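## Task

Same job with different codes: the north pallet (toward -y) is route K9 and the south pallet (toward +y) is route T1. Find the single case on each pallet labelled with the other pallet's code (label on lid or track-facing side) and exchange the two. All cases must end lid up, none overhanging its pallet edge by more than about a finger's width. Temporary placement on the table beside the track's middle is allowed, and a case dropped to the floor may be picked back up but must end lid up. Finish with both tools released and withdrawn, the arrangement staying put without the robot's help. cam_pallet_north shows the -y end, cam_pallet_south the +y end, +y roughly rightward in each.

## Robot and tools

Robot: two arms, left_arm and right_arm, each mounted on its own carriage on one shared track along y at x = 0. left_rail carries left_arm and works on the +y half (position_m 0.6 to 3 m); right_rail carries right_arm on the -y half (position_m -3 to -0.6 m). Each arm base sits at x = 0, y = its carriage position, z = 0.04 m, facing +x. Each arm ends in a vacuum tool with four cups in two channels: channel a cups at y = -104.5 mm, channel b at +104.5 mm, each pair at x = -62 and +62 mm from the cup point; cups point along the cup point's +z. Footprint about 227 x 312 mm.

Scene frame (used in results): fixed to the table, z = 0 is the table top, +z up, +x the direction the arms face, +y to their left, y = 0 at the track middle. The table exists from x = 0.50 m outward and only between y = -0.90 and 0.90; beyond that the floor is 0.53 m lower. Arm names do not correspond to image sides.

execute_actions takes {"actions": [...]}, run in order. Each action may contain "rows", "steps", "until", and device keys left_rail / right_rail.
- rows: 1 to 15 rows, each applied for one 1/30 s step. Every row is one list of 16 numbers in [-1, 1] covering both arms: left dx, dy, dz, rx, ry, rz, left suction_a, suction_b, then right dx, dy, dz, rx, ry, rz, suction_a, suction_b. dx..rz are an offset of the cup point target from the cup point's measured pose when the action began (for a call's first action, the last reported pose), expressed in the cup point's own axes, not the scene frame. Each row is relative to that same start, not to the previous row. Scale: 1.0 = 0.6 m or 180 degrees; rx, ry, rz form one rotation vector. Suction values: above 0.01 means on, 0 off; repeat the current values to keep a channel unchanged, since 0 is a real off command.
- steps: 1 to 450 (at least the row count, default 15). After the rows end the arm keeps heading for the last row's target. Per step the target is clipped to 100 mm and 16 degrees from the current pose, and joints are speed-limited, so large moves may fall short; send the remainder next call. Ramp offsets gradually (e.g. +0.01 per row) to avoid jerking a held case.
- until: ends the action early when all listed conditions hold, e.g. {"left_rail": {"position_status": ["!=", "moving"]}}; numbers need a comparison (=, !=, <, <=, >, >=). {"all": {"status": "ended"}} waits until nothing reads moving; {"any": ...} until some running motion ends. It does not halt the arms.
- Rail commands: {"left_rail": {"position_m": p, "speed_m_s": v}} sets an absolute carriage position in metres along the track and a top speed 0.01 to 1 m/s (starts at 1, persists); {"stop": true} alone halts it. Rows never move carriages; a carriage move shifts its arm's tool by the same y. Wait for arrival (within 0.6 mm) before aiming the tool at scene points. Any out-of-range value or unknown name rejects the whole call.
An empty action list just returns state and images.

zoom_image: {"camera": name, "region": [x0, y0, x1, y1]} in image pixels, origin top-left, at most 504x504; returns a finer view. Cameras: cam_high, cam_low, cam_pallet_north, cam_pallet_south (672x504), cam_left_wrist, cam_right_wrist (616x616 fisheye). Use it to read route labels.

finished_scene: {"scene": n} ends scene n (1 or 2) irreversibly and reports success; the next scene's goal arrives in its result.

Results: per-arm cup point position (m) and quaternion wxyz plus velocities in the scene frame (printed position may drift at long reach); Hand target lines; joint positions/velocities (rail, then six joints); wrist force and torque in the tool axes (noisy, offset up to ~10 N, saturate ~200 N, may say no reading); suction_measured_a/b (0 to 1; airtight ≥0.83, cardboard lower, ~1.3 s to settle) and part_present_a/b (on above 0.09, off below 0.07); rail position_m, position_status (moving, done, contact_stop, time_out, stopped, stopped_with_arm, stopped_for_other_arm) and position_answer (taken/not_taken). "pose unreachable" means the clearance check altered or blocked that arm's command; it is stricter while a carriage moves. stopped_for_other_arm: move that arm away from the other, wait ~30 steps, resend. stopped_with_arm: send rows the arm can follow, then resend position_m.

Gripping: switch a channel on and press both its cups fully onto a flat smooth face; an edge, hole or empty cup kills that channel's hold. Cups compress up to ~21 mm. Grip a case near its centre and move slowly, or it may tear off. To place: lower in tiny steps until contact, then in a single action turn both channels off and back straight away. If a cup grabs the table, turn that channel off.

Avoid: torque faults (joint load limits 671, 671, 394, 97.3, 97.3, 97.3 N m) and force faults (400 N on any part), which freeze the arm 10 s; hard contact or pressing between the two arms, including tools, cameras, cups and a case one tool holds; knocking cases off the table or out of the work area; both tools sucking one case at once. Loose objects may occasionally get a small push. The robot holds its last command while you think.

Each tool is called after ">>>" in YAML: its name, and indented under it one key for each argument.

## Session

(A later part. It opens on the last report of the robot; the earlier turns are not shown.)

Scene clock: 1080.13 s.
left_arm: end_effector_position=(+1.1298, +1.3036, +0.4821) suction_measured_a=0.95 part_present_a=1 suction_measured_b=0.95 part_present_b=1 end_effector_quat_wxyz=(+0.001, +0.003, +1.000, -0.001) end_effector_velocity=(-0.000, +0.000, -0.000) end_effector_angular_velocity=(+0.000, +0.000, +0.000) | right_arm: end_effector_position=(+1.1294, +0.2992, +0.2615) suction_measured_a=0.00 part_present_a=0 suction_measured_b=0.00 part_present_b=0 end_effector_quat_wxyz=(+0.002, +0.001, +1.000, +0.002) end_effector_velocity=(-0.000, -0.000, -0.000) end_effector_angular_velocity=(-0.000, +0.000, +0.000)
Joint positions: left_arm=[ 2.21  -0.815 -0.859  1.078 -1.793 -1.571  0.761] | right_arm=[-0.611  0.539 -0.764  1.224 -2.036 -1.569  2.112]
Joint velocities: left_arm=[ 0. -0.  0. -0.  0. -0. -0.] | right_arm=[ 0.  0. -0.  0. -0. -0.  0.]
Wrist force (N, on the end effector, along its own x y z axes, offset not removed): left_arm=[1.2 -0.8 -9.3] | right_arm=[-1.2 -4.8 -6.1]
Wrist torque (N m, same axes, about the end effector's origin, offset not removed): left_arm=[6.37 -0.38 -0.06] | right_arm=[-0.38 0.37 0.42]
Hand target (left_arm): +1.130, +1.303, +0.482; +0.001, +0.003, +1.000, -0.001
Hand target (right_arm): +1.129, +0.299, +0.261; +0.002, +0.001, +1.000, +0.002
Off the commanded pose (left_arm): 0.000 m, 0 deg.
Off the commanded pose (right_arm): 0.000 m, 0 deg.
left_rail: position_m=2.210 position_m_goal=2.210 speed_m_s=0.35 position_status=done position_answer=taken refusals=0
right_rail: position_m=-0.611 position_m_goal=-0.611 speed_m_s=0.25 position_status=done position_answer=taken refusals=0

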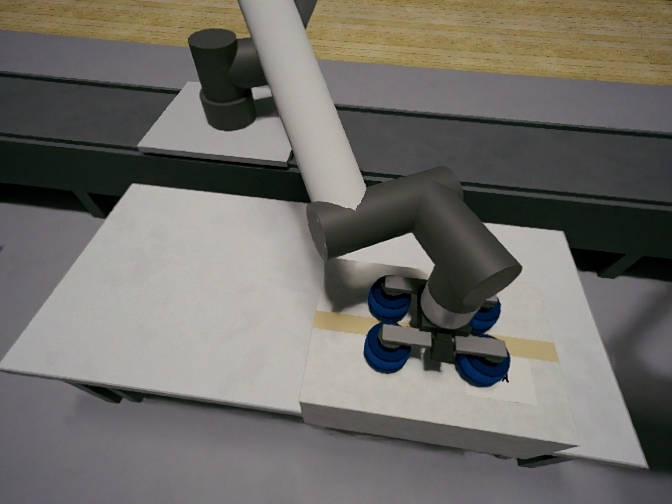

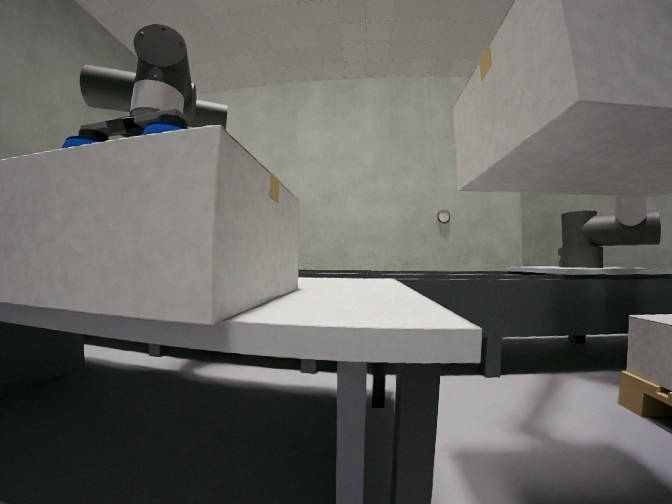

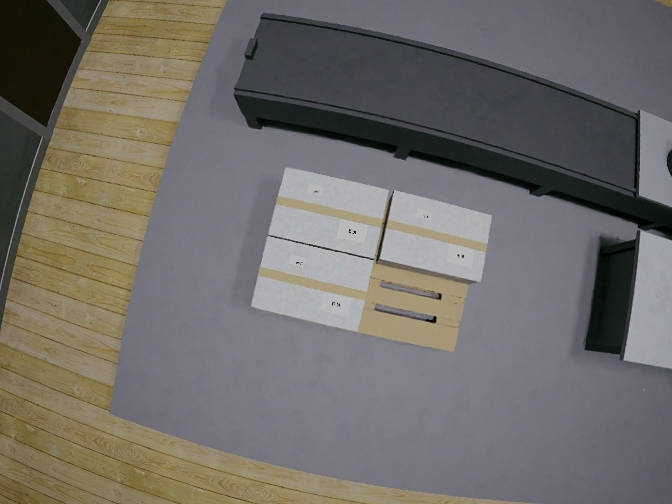

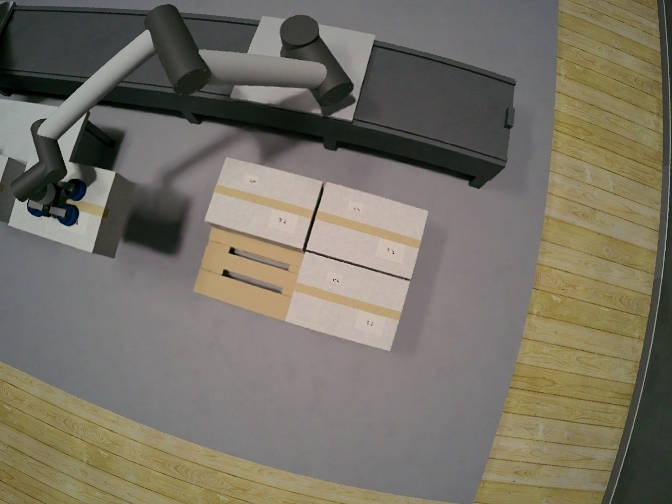

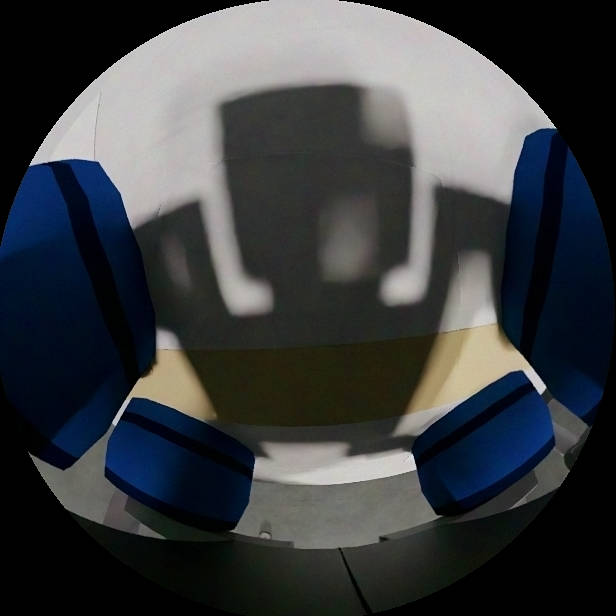

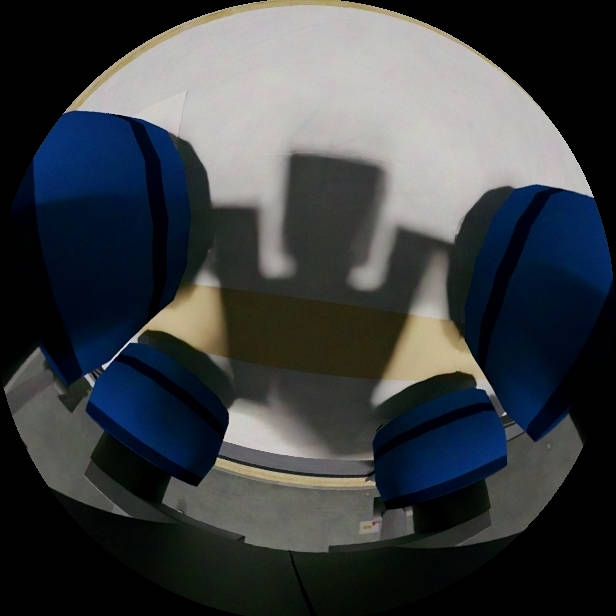

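>>> execute_actions:
  actions:
    - {"rows": [ [-0.0004,0.0005,0.0033,0,0,0.0001,1,1, 0,0,0.0008,0,0,0,0,0], [-0.0013,0.0016,0.0115,0,0,0.0004,1,1, 0,0,0.0027,0,0,0,0,0], [-0.0031,0.0037,0.0262,0,0,0.0008,1,1, 0,0,0.0057,0,0,0,0,0], [-0.0056,0.0067,0.0475,0,0,0.0015,1,1, 0,0,0.0096,0,0,0,0,0], [-0.0088,0.0106,0.0754,0,0,0.0024,1,1, 0,0,0.0141,0,0,0,0,0], [-0.0127,0.0152,0.1082,0,0,0.0034,1,1, 0,0,0.0190,0,0,0,0,0], [-0.0167,0.0200,0.1426,0,0,0.0045,1,1, 0,0,0.0238,0,0,0,0,0], [-0.0207,0.0248,0.1770,0,0,0.0056,1,1, 0,0,0.0282,0,0,0,0,0], [-0.0247,0.0296,0.2115,0,0,0.0067,1,1, 0,0,0.0320,0,0,0,0,0], [-0.0288,0.0345,0.2459,0,0,0.0078,1,1, 0,0,0.0350,0,0,0,0,0], [-0.0328,0.0393,0.2803,0,0,0.0089,1,1, 0,0,0.0372,0,0,0,0,0], [-0.0368,0.0441,0.3147,0,0,0.0100,1,1, 0,0,0.0386,0,0,0,0,0], [-0.0405,0.0485,0.3459,0,0,0.0110,1,1, 0,0,0.0392,0,0,0,1,1], [-0.0433,0.0519,0.3705,0,0,0.0118,1,1, 0,0,0.0392,0,0,0,1,1] ], "steps": 14}

Scene clock: 1127.30 s.
left_arm: end_effector_position=(+1.1444, +1.3275, +0.3321) suction_measured_a=0.95 part_present_a=1 suction_measured_b=0.95 part_present_b=1 end_effector_quat_wxyz=(-0.002, +0.015, +1.000, +0.002) end_effector_velocity=(+0.057, +0.092, -0.587) end_effector_angular_velocity=(+0.011, +0.012, -0.095) | right_arm: end_effector_position=(+1.1291, +0.2990, +0.2407) suction_measured_a=0.15 part_present_a=1 suction_measured_b=0.15 part_present_b=1 end_effector_quat_wxyz=(+0.001, +0.001, +1.000, +0.002) end_effector_velocity=(-0.008, -0.005, -0.062) end_effector_angular_velocity=(-0.015, +0.025, -0.000)
Joint positions: left_arm=[ 2.21  -0.797 -0.803  1.19  -1.953 -1.571  0.805] | right_arm=[-0.611  0.539 -0.752  1.233 -2.056 -1.569  2.112]
Joint velocities: left_arm=[ 0.     0.074  0.268  0.359 -0.611 -0.     0.169] | right_arm=[ 0.    -0.     0.031  0.027 -0.03   0.     0.   ]
Wrist force (N, on the end effector, along its own x y z axes, offset not removed): left_arm=[6.9 -2.2 -5.6] | right_arm=[-9.5 -1.4 0.9]
Wrist torque (N m, same axes, about the end effector's origin, offset not removed): left_arm=[5.91 -1.00 0.00] | right_arm=[-0.48 0.48 0.45]
Hand target (left_arm): +1.152, +1.338, +0.263; -0.001, +0.021, +1.000, +0.001
Hand target (right_arm): +1.129, +0.299, +0.238; +0.002, +0.001, +1.000, +0.002
Off the commanded pose (left_arm): 0.074 m, 1 deg.
Off the commanded pose (right_arm): 0.003 m, 0 deg.
left_rail: position_m=2.210 position_m_goal=2.210 speed_m_s=0.35 position_status=done position_answer=taken refusals=0
right_rail: position_m=-0.611 position_m_goal=-0.611 speed_m_s=0.25 position_status=done position_answer=taken refusals=0

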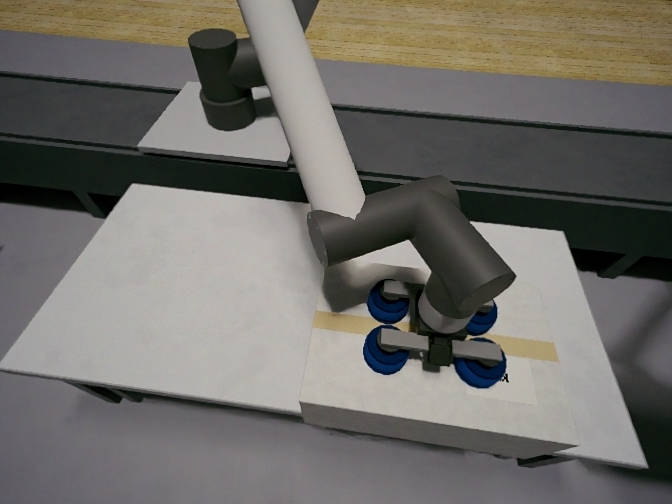

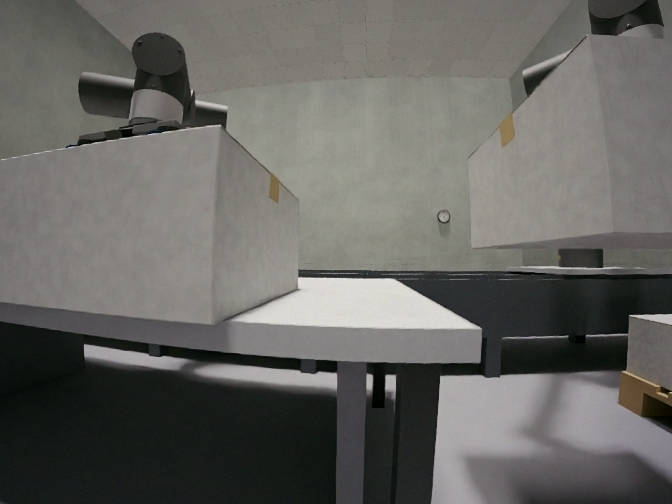

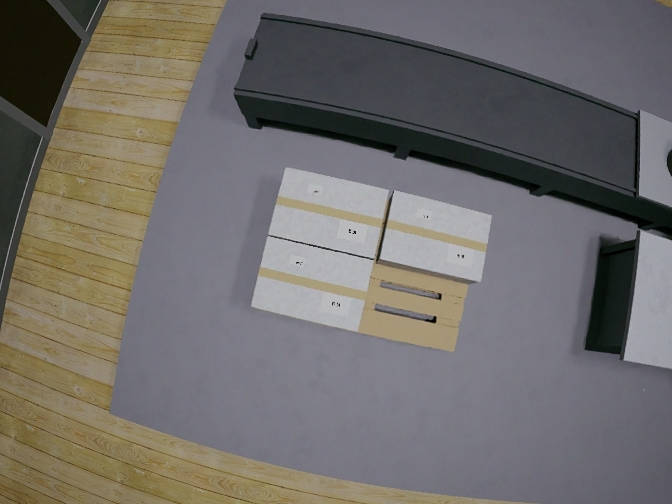

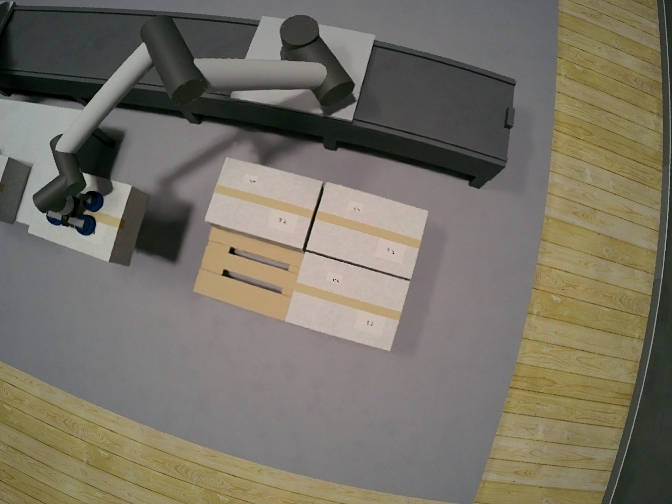

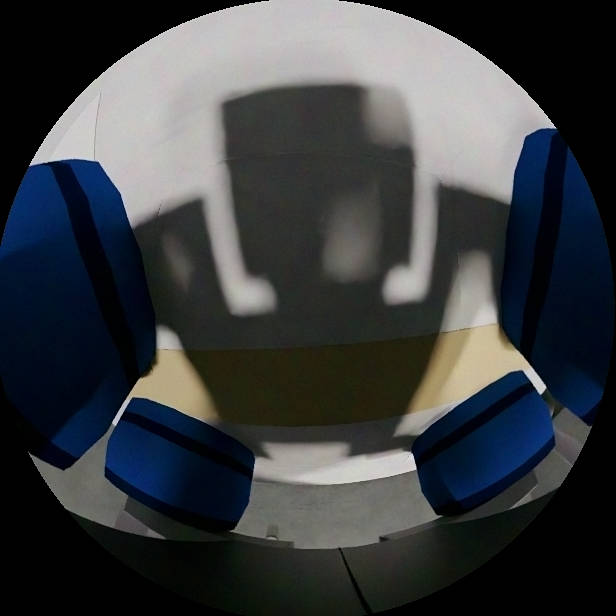

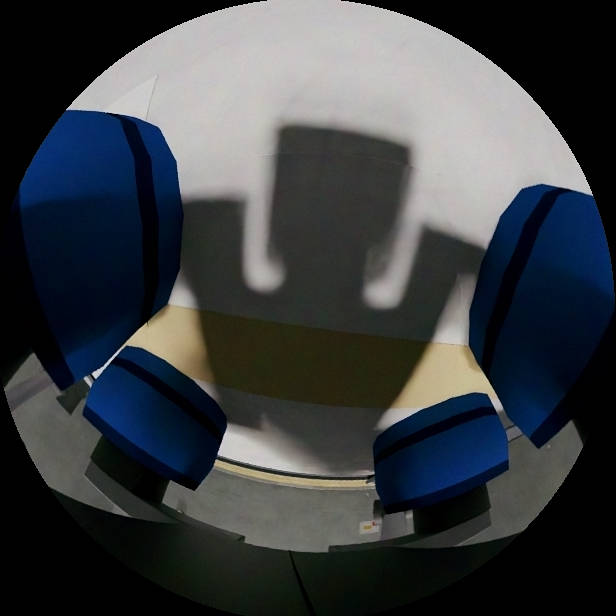

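>>> execute_actions:
  actions: []

Scene clock: 1132.37 s.
left_arm: end_effector_position=(+1.1518, +1.3379, +0.2625) suction_measured_a=0.95 part_present_a=1 suction_measured_b=0.95 part_present_b=1 end_effector_quat_wxyz=(-0.001, +0.021, +1.000, +0.001) end_effector_velocity=(+0.000, -0.000, -0.000) end_effector_angular_velocity=(+0.000, +0.000, +0.000) | right_arm: end_effector_position=(+1.1294, +0.2992, +0.2379) suction_measured_a=0.90 part_present_a=1 suction_measured_b=0.90 part_present_b=1 end_effector_quat_wxyz=(+0.002, +0.001, +1.000, +0.002) end_effector_velocity=(-0.000, +0.000, +0.000) end_effector_angular_velocity=(+0.000, -0.000, -0.000)
Joint positions: left_arm=[ 2.21  -0.788 -0.769  1.23  -2.03  -1.571  0.825] | right_arm=[-0.611  0.539 -0.75   1.234 -2.059 -1.569  2.112]
Joint velocities: left_arm=[ 0. -0.  0. -0. -0.  0. -0.] | right_arm=[ 0.  0. -0. -0. -0. -0.  0.]
Wrist force (N, on the end effector, along its own x y z axes, offset not removed): left_arm=[0.5 -4.3 -6.8] | right_arm=[-4.1 -6.3 -15.9]
Wrist torque (N m, same axes, about the end effector's origin, offset not removed): left_arm=[5.78 -0.42 -0.14] | right_arm=[4.07 1.62 0.58]
Hand target (left_arm): +1.152, +1.338, +0.263; -0.001, +0.021, +1.000, +0.001
Hand target (right_arm): +1.129, +0.299, +0.238; +0.002, +0.001, +1.000, +0.002
Off the commanded pose (left_arm): 0.007 m, 0 deg.
Off the commanded pose (right_arm): 0.000 m, 0 deg.
left_rail: position_m=2.210 position_m_goal=2.210 speed_m_s=0.35 position_status=done position_answer=taken refusals=0
right_rail: position_m=-0.611 position_m_goal=-0.611 speed_m_s=0.25 position_status=done position_answer=taken refusals=0

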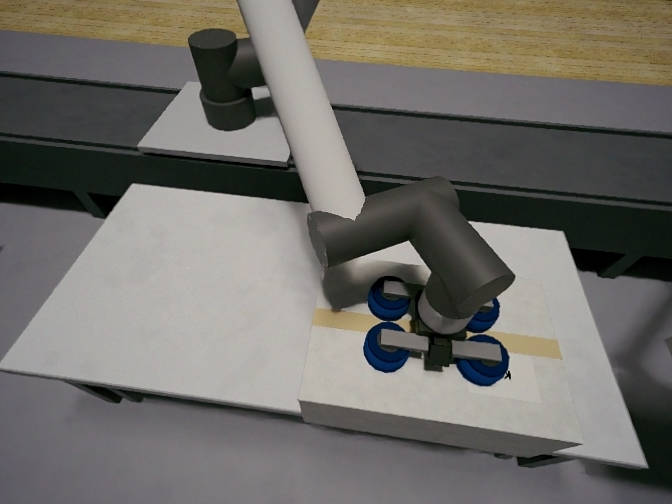

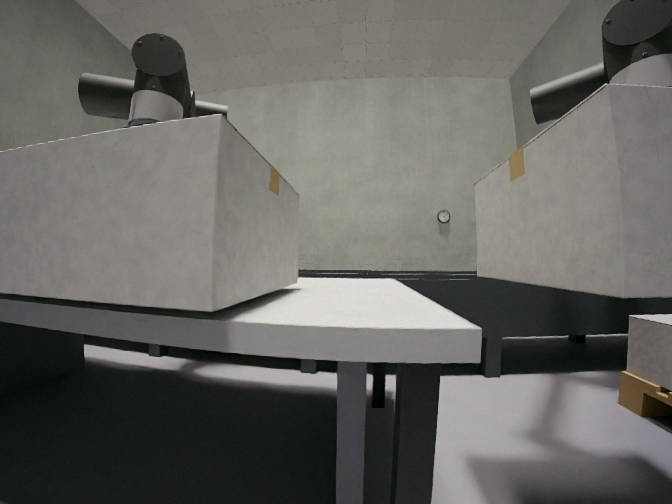

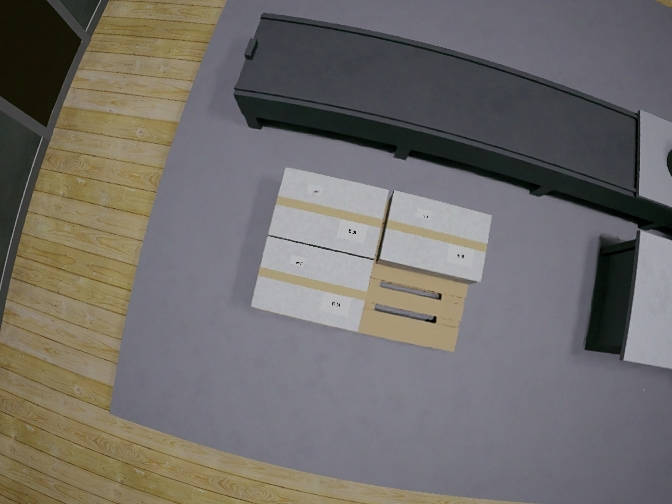

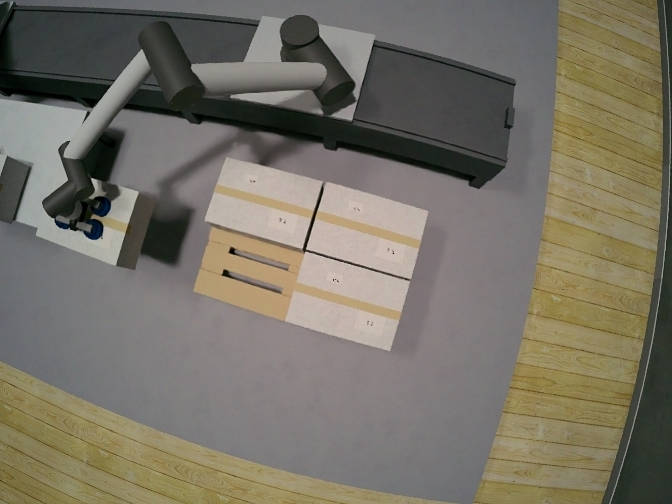

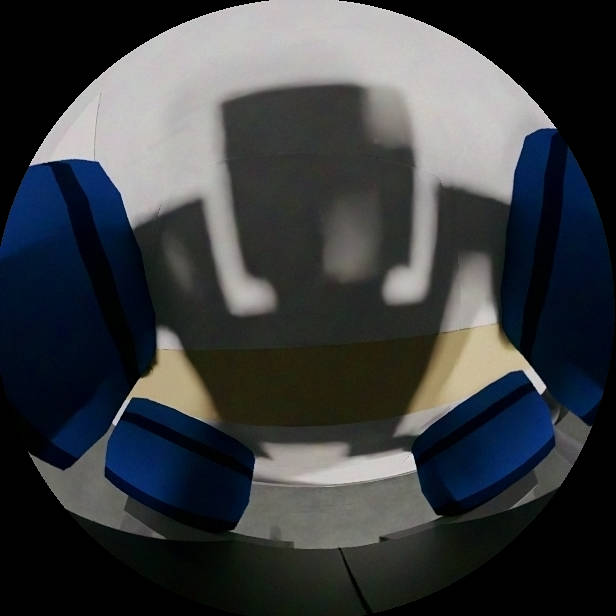

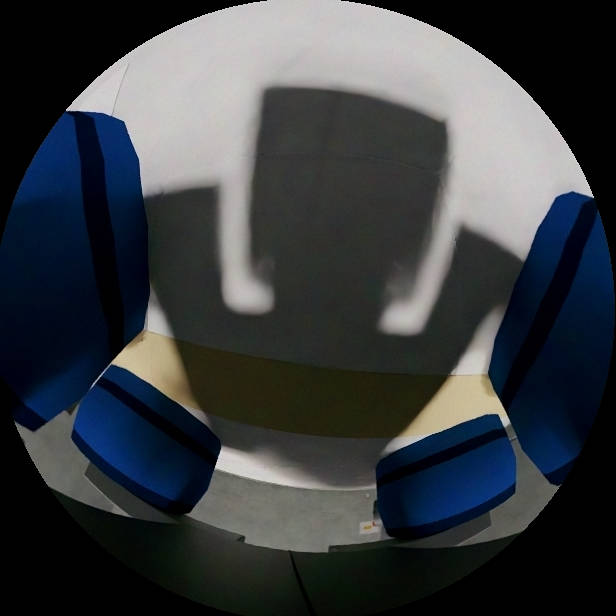

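>>> execute_actions:
  actions:
    - {"steps": 1, "right_rail": {"position_m": -2.21, "speed_m_s": 0.35}}

Scene clock: 1137.47 s.
left_arm: end_effector_position=(+1.1518, +1.3379, +0.2625) suction_measured_a=0.95 part_present_a=1 suction_measured_b=0.95 part_present_b=1 end_effector_quat_wxyz=(-0.001, +0.021, +1.000, +0.001) end_effector_velocity=(+0.000, +0.000, -0.002) end_effector_angular_velocity=(+0.001, +0.001, -0.000) | right_arm: end_effector_position=(+1.1294, +0.2992, +0.2379) suction_measured_a=0.90 part_present_a=1 suction_measured_b=0.90 part_present_b=1 end_effector_quat_wxyz=(+0.002, +0.001, +1.000, +0.002) end_effector_velocity=(-0.000, -0.000, +0.000) end_effector_angular_velocity=(-0.000, -0.000, +0.000)
Joint positions: left_arm=[ 2.21  -0.788 -0.769  1.23  -2.03  -1.571  0.825] | right_arm=[-0.611  0.539 -0.75   1.234 -2.059 -1.569  2.112]
Joint velocities: left_arm=[ 0.     0.     0.001 -0.    -0.    -0.     0.   ] | right_arm=[-0.  0. -0.  0.  0. -0. -0.]
Wrist force (N, on the end effector, along its own x y z axes, offset not removed): left_arm=[-0.4 2.7 -9.9] | right_arm=[0.2 -6.1 -16.1]
Wrist torque (N m, same axes, about the end effector's origin, offset not removed): left_arm=[6.86 -0.14 -0.10] | right_arm=[4.06 1.12 0.46]
Hand target (left_arm): +1.156, +1.334, +0.260; +0.001, +0.021, +1.000, -0.001
Hand target (right_arm): +1.129, +0.297, +0.238; +0.002, +0.001, +1.000, +0.002
Off the commanded pose (left_arm): 0.007 m, 0 deg.
Off the commanded pose (right_arm): 0.000 m, 0 deg.
left_rail: position_m=2.210 position_m_goal=2.210 speed_m_s=0.35 position_status=done position_answer=taken refusals=0
right_rail: position_m=-0.611 position_m_goal=-2.210 speed_m_s=0.35 position_status=moving position_answer=taken refusals=0

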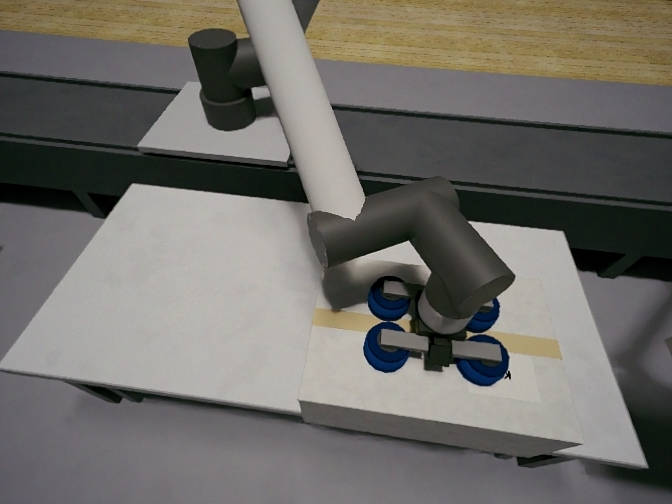

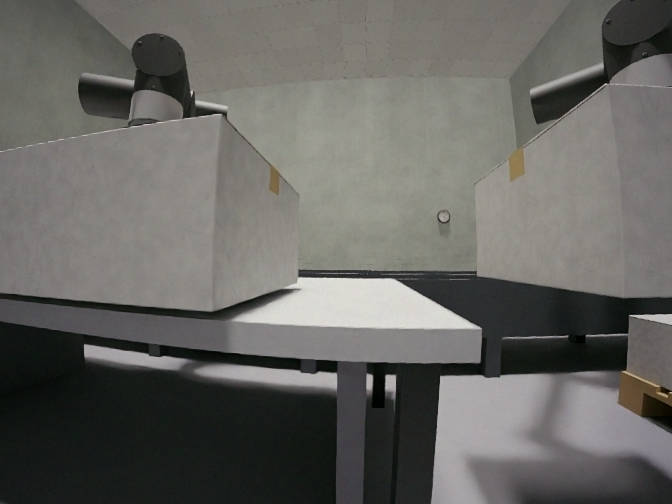

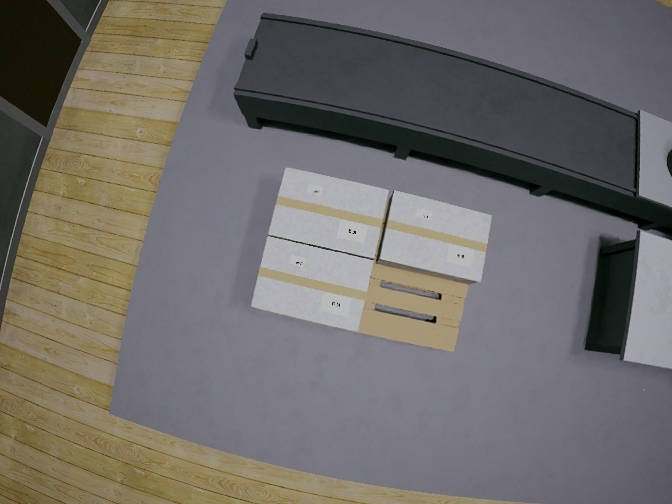

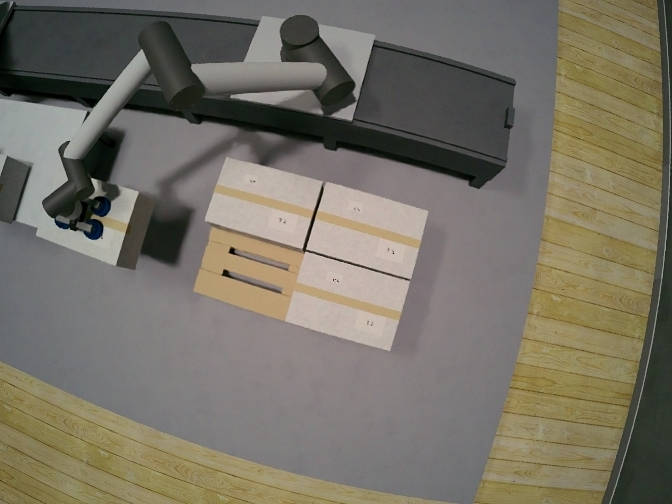

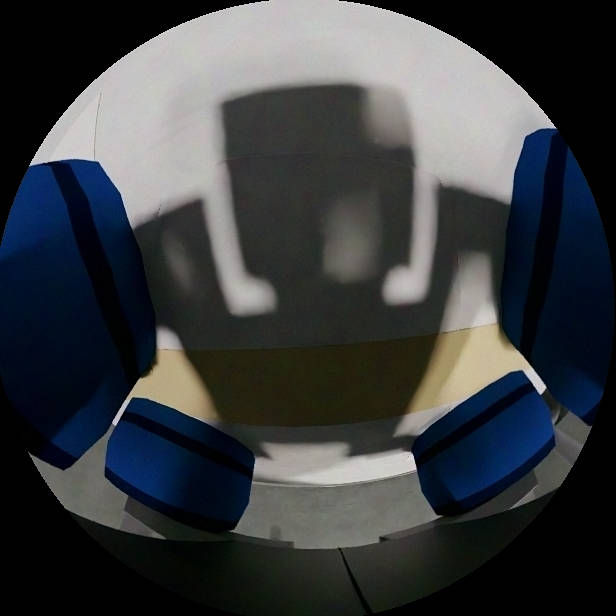

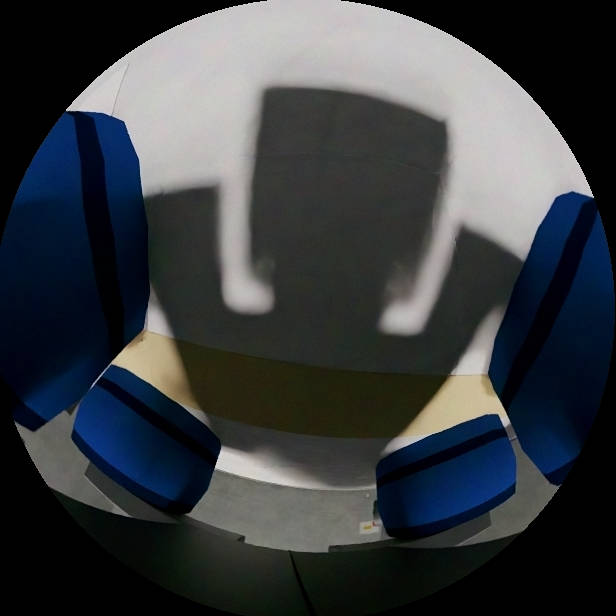

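>>> execute_actions:
  actions: []

Scene clock: 1143.80 s.
left_arm: end_effector_position=(+1.1563, +1.3342, +0.2599) suction_measured_a=0.95 part_present_a=1 suction_measured_b=0.95 part_present_b=1 end_effector_quat_wxyz=(+0.001, +0.021, +1.000, -0.001) end_effector_velocity=(+0.000, +0.000, -0.000) end_effector_angular_velocity=(+0.000, +0.000, -0.000) | right_arm: end_effector_position=(+1.1295, -1.2999, +0.2380) suction_measured_a=0.90 part_present_a=1 suction_measured_b=0.90 part_present_b=1 end_effector_quat_wxyz=(+0.002, +0.001, +1.000, +0.002) end_effector_velocity=(-0.000, +0.000, +0.000) end_effector_angular_velocity=(+0.000, -0.000, +0.000)
Joint positions: left_arm=[ 2.21  -0.787 -0.762  1.222 -2.034 -1.571  0.826] | right_arm=[-2.21   0.539 -0.75   1.234 -2.059 -1.569  2.112]
Joint velocities: left_arm=[ 0.  0.  0. -0.  0. -0.  0.] | right_arm=[ 0.  0. -0.  0. -0.  0. -0.]
Wrist force (N, on the end effector, along its own x y z axes, offset not removed): left_arm=[-2.6 -4.5 -10.4] | right_arm=[1.5 -3.4 -14.2]
Wrist torque (N m, same axes, about the end effector's origin, offset not removed): left_arm=[5.92 -0.04 -0.04] | right_arm=[4.47 0.88 0.44]
Hand target (left_arm): +1.156, +1.334, +0.260; +0.001, +0.021, +1.000, -0.001
Hand target (right_arm): +1.129, -1.300, +0.238; +0.002, +0.001, +1.000, +0.002
Off the commanded pose (left_arm): 0.000 m, 0 deg.
Off the commanded pose (right_arm): 0.000 m, 0 deg.
left_rail: position_m=2.210 position_m_goal=2.210 speed_m_s=0.35 position_status=done position_answer=taken refusals=0
right_rail: position_m=-2.210 position_m_goal=-2.210 speed_m_s=0.35 position_status=done position_answer=taken refusals=0

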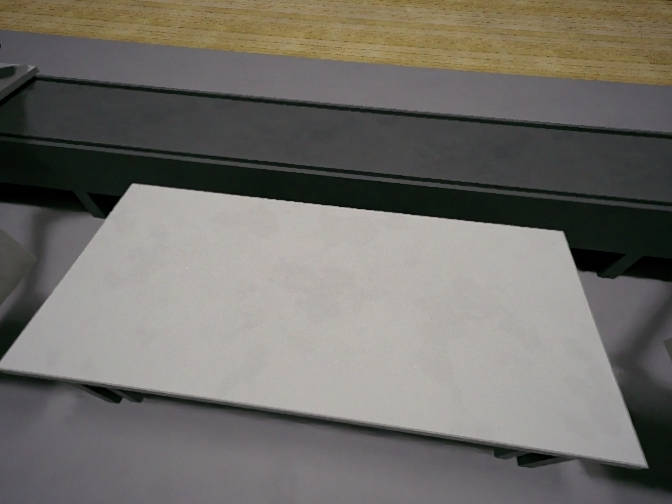

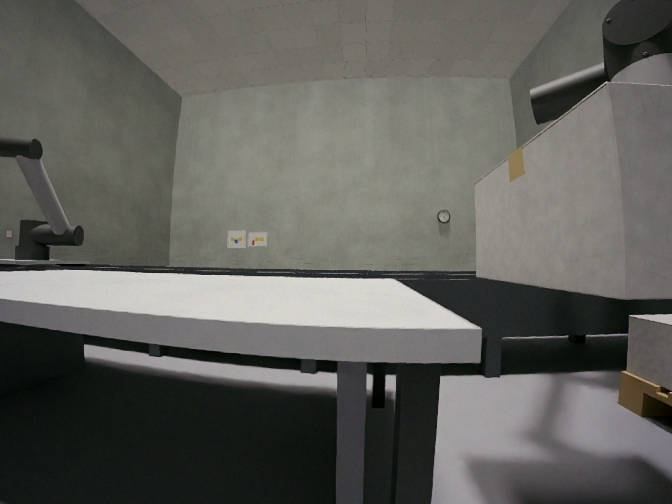

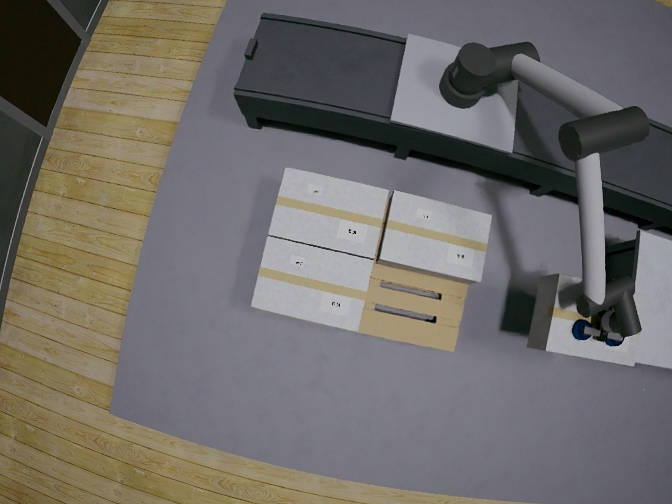

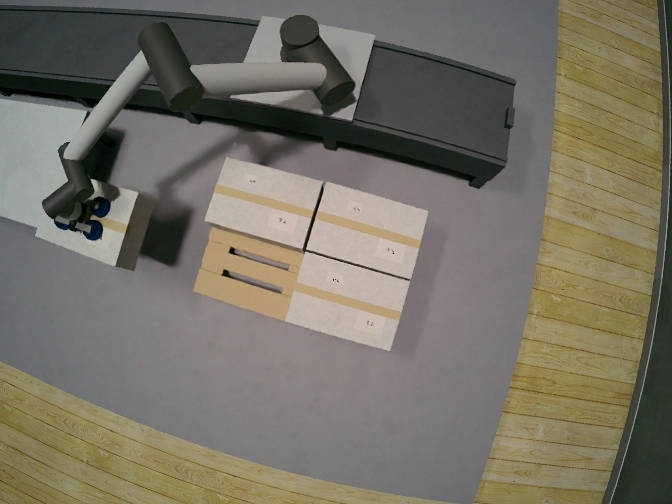

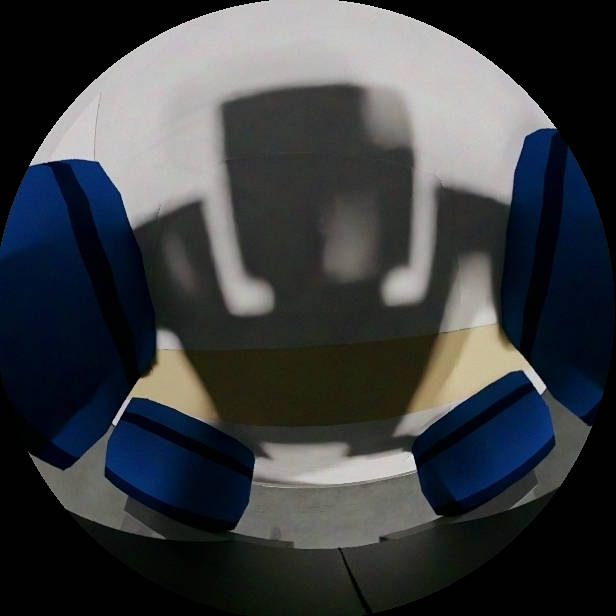

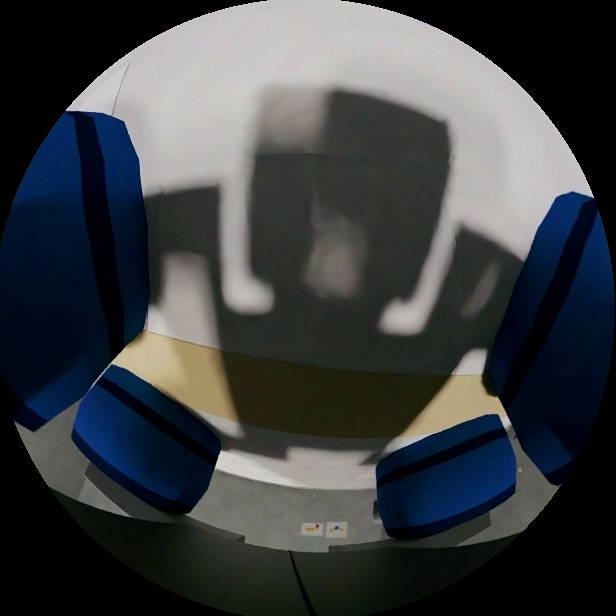

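>>> execute_actions:
  actions: []

Scene clock: 1180.23 s.
left_arm: end_effector_position=(+1.1563, +1.3342, +0.2599) suction_measured_a=0.95 part_present_a=1 suction_measured_b=0.95 part_present_b=1 end_effector_quat_wxyz=(+0.001, +0.021, +1.000, -0.001) end_effector_velocity=(+0.000, +0.000, +0.000) end_effector_angular_velocity=(-0.000, -0.000, +0.000) | right_arm: end_effector_position=(+1.1295, -1.2999, +0.2379) suction_measured_a=0.90 part_present_a=1 suction_measured_b=0.90 part_present_b=1 end_effector_quat_wxyz=(+0.002, +0.001, +1.000, +0.002) end_effector_velocity=(+0.000, -0.000, -0.000) end_effector_angular_velocity=(-0.000, +0.000, +0.000)
Joint positions: left_arm=[ 2.21  -0.787 -0.762  1.222 -2.034 -1.571  0.826] | right_arm=[-2.21   0.539 -0.75   1.234 -2.059 -1.569  2.112]
Joint velocities: left_arm=[ 0.  0. -0.  0.  0. -0. -0.] | right_arm=[ 0. -0.  0. -0.  0. -0. -0.]
Wrist force (N, on the end effector, along its own x y z axes, offset not removed): left_arm=[-4.0 -1.6 -11.8] | right_arm=[1.0 -4.7 -12.3]
Wrist torque (N m, same axes, about the end effector's origin, offset not removed): left_arm=[6.32 0.43 0.05] | right_arm=[4.31 0.90 0.43]
Hand target (left_arm): +1.156, +1.334, +0.260; +0.001, +0.021, +1.000, -0.001
Hand target (right_arm): +1.129, -1.300, +0.238; +0.002, +0.001, +1.000, +0.002
Off the commanded pose (left_arm): 0.000 m, 0 deg.
Off the commanded pose (right_arm): 0.000 m, 0 deg.
left_rail: position_m=2.210 position_m_goal=2.210 speed_m_s=0.35 position_status=done position_answer=taken refusals=0
right_rail: position_m=-2.210 position_m_goal=-2.210 speed_m_s=0.35 position_status=done position_answer=taken refusals=0

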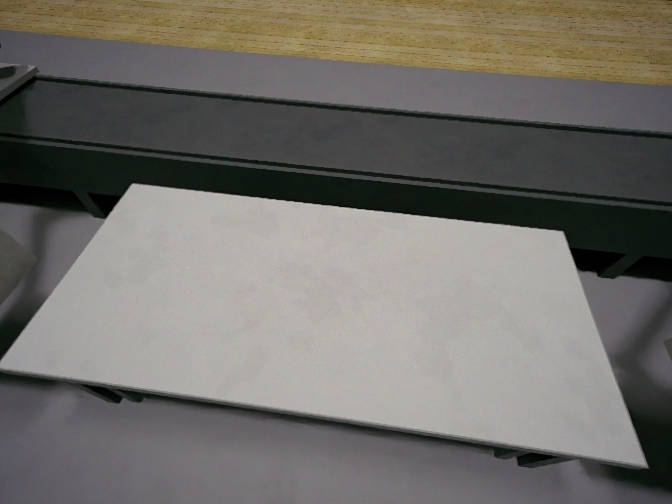

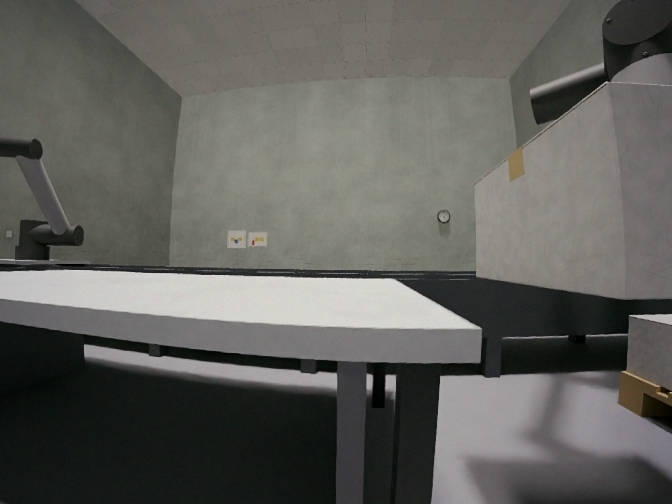

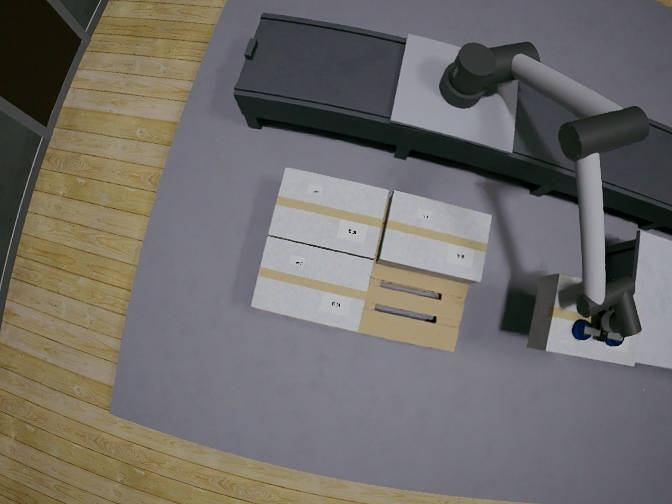

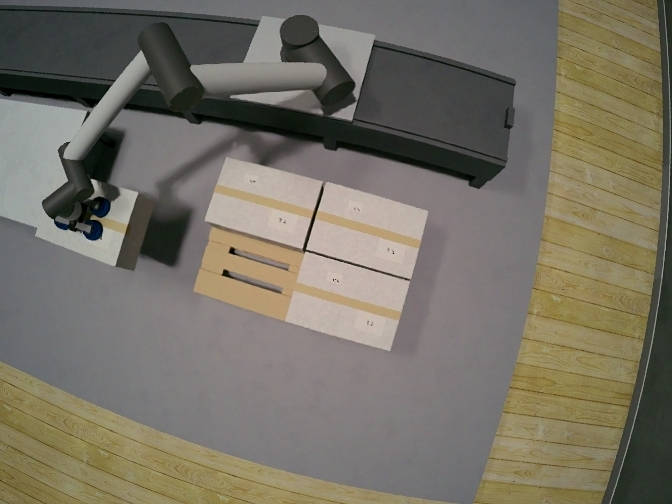

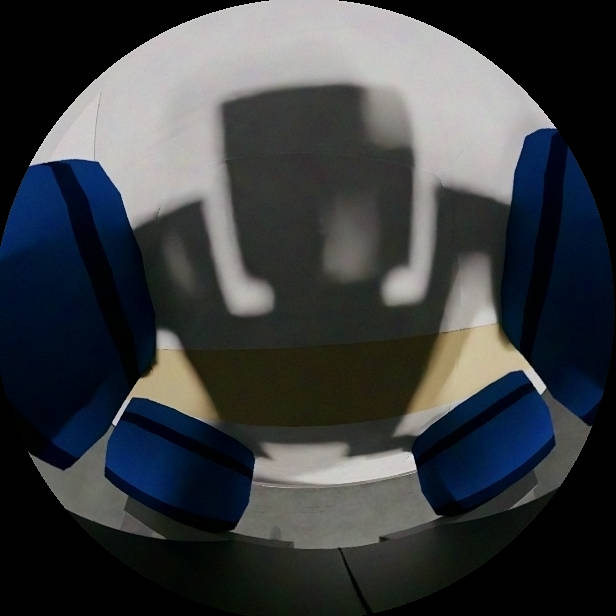

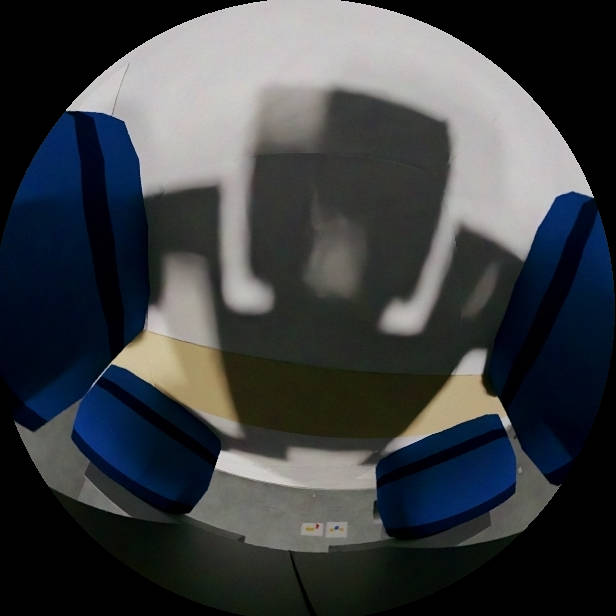

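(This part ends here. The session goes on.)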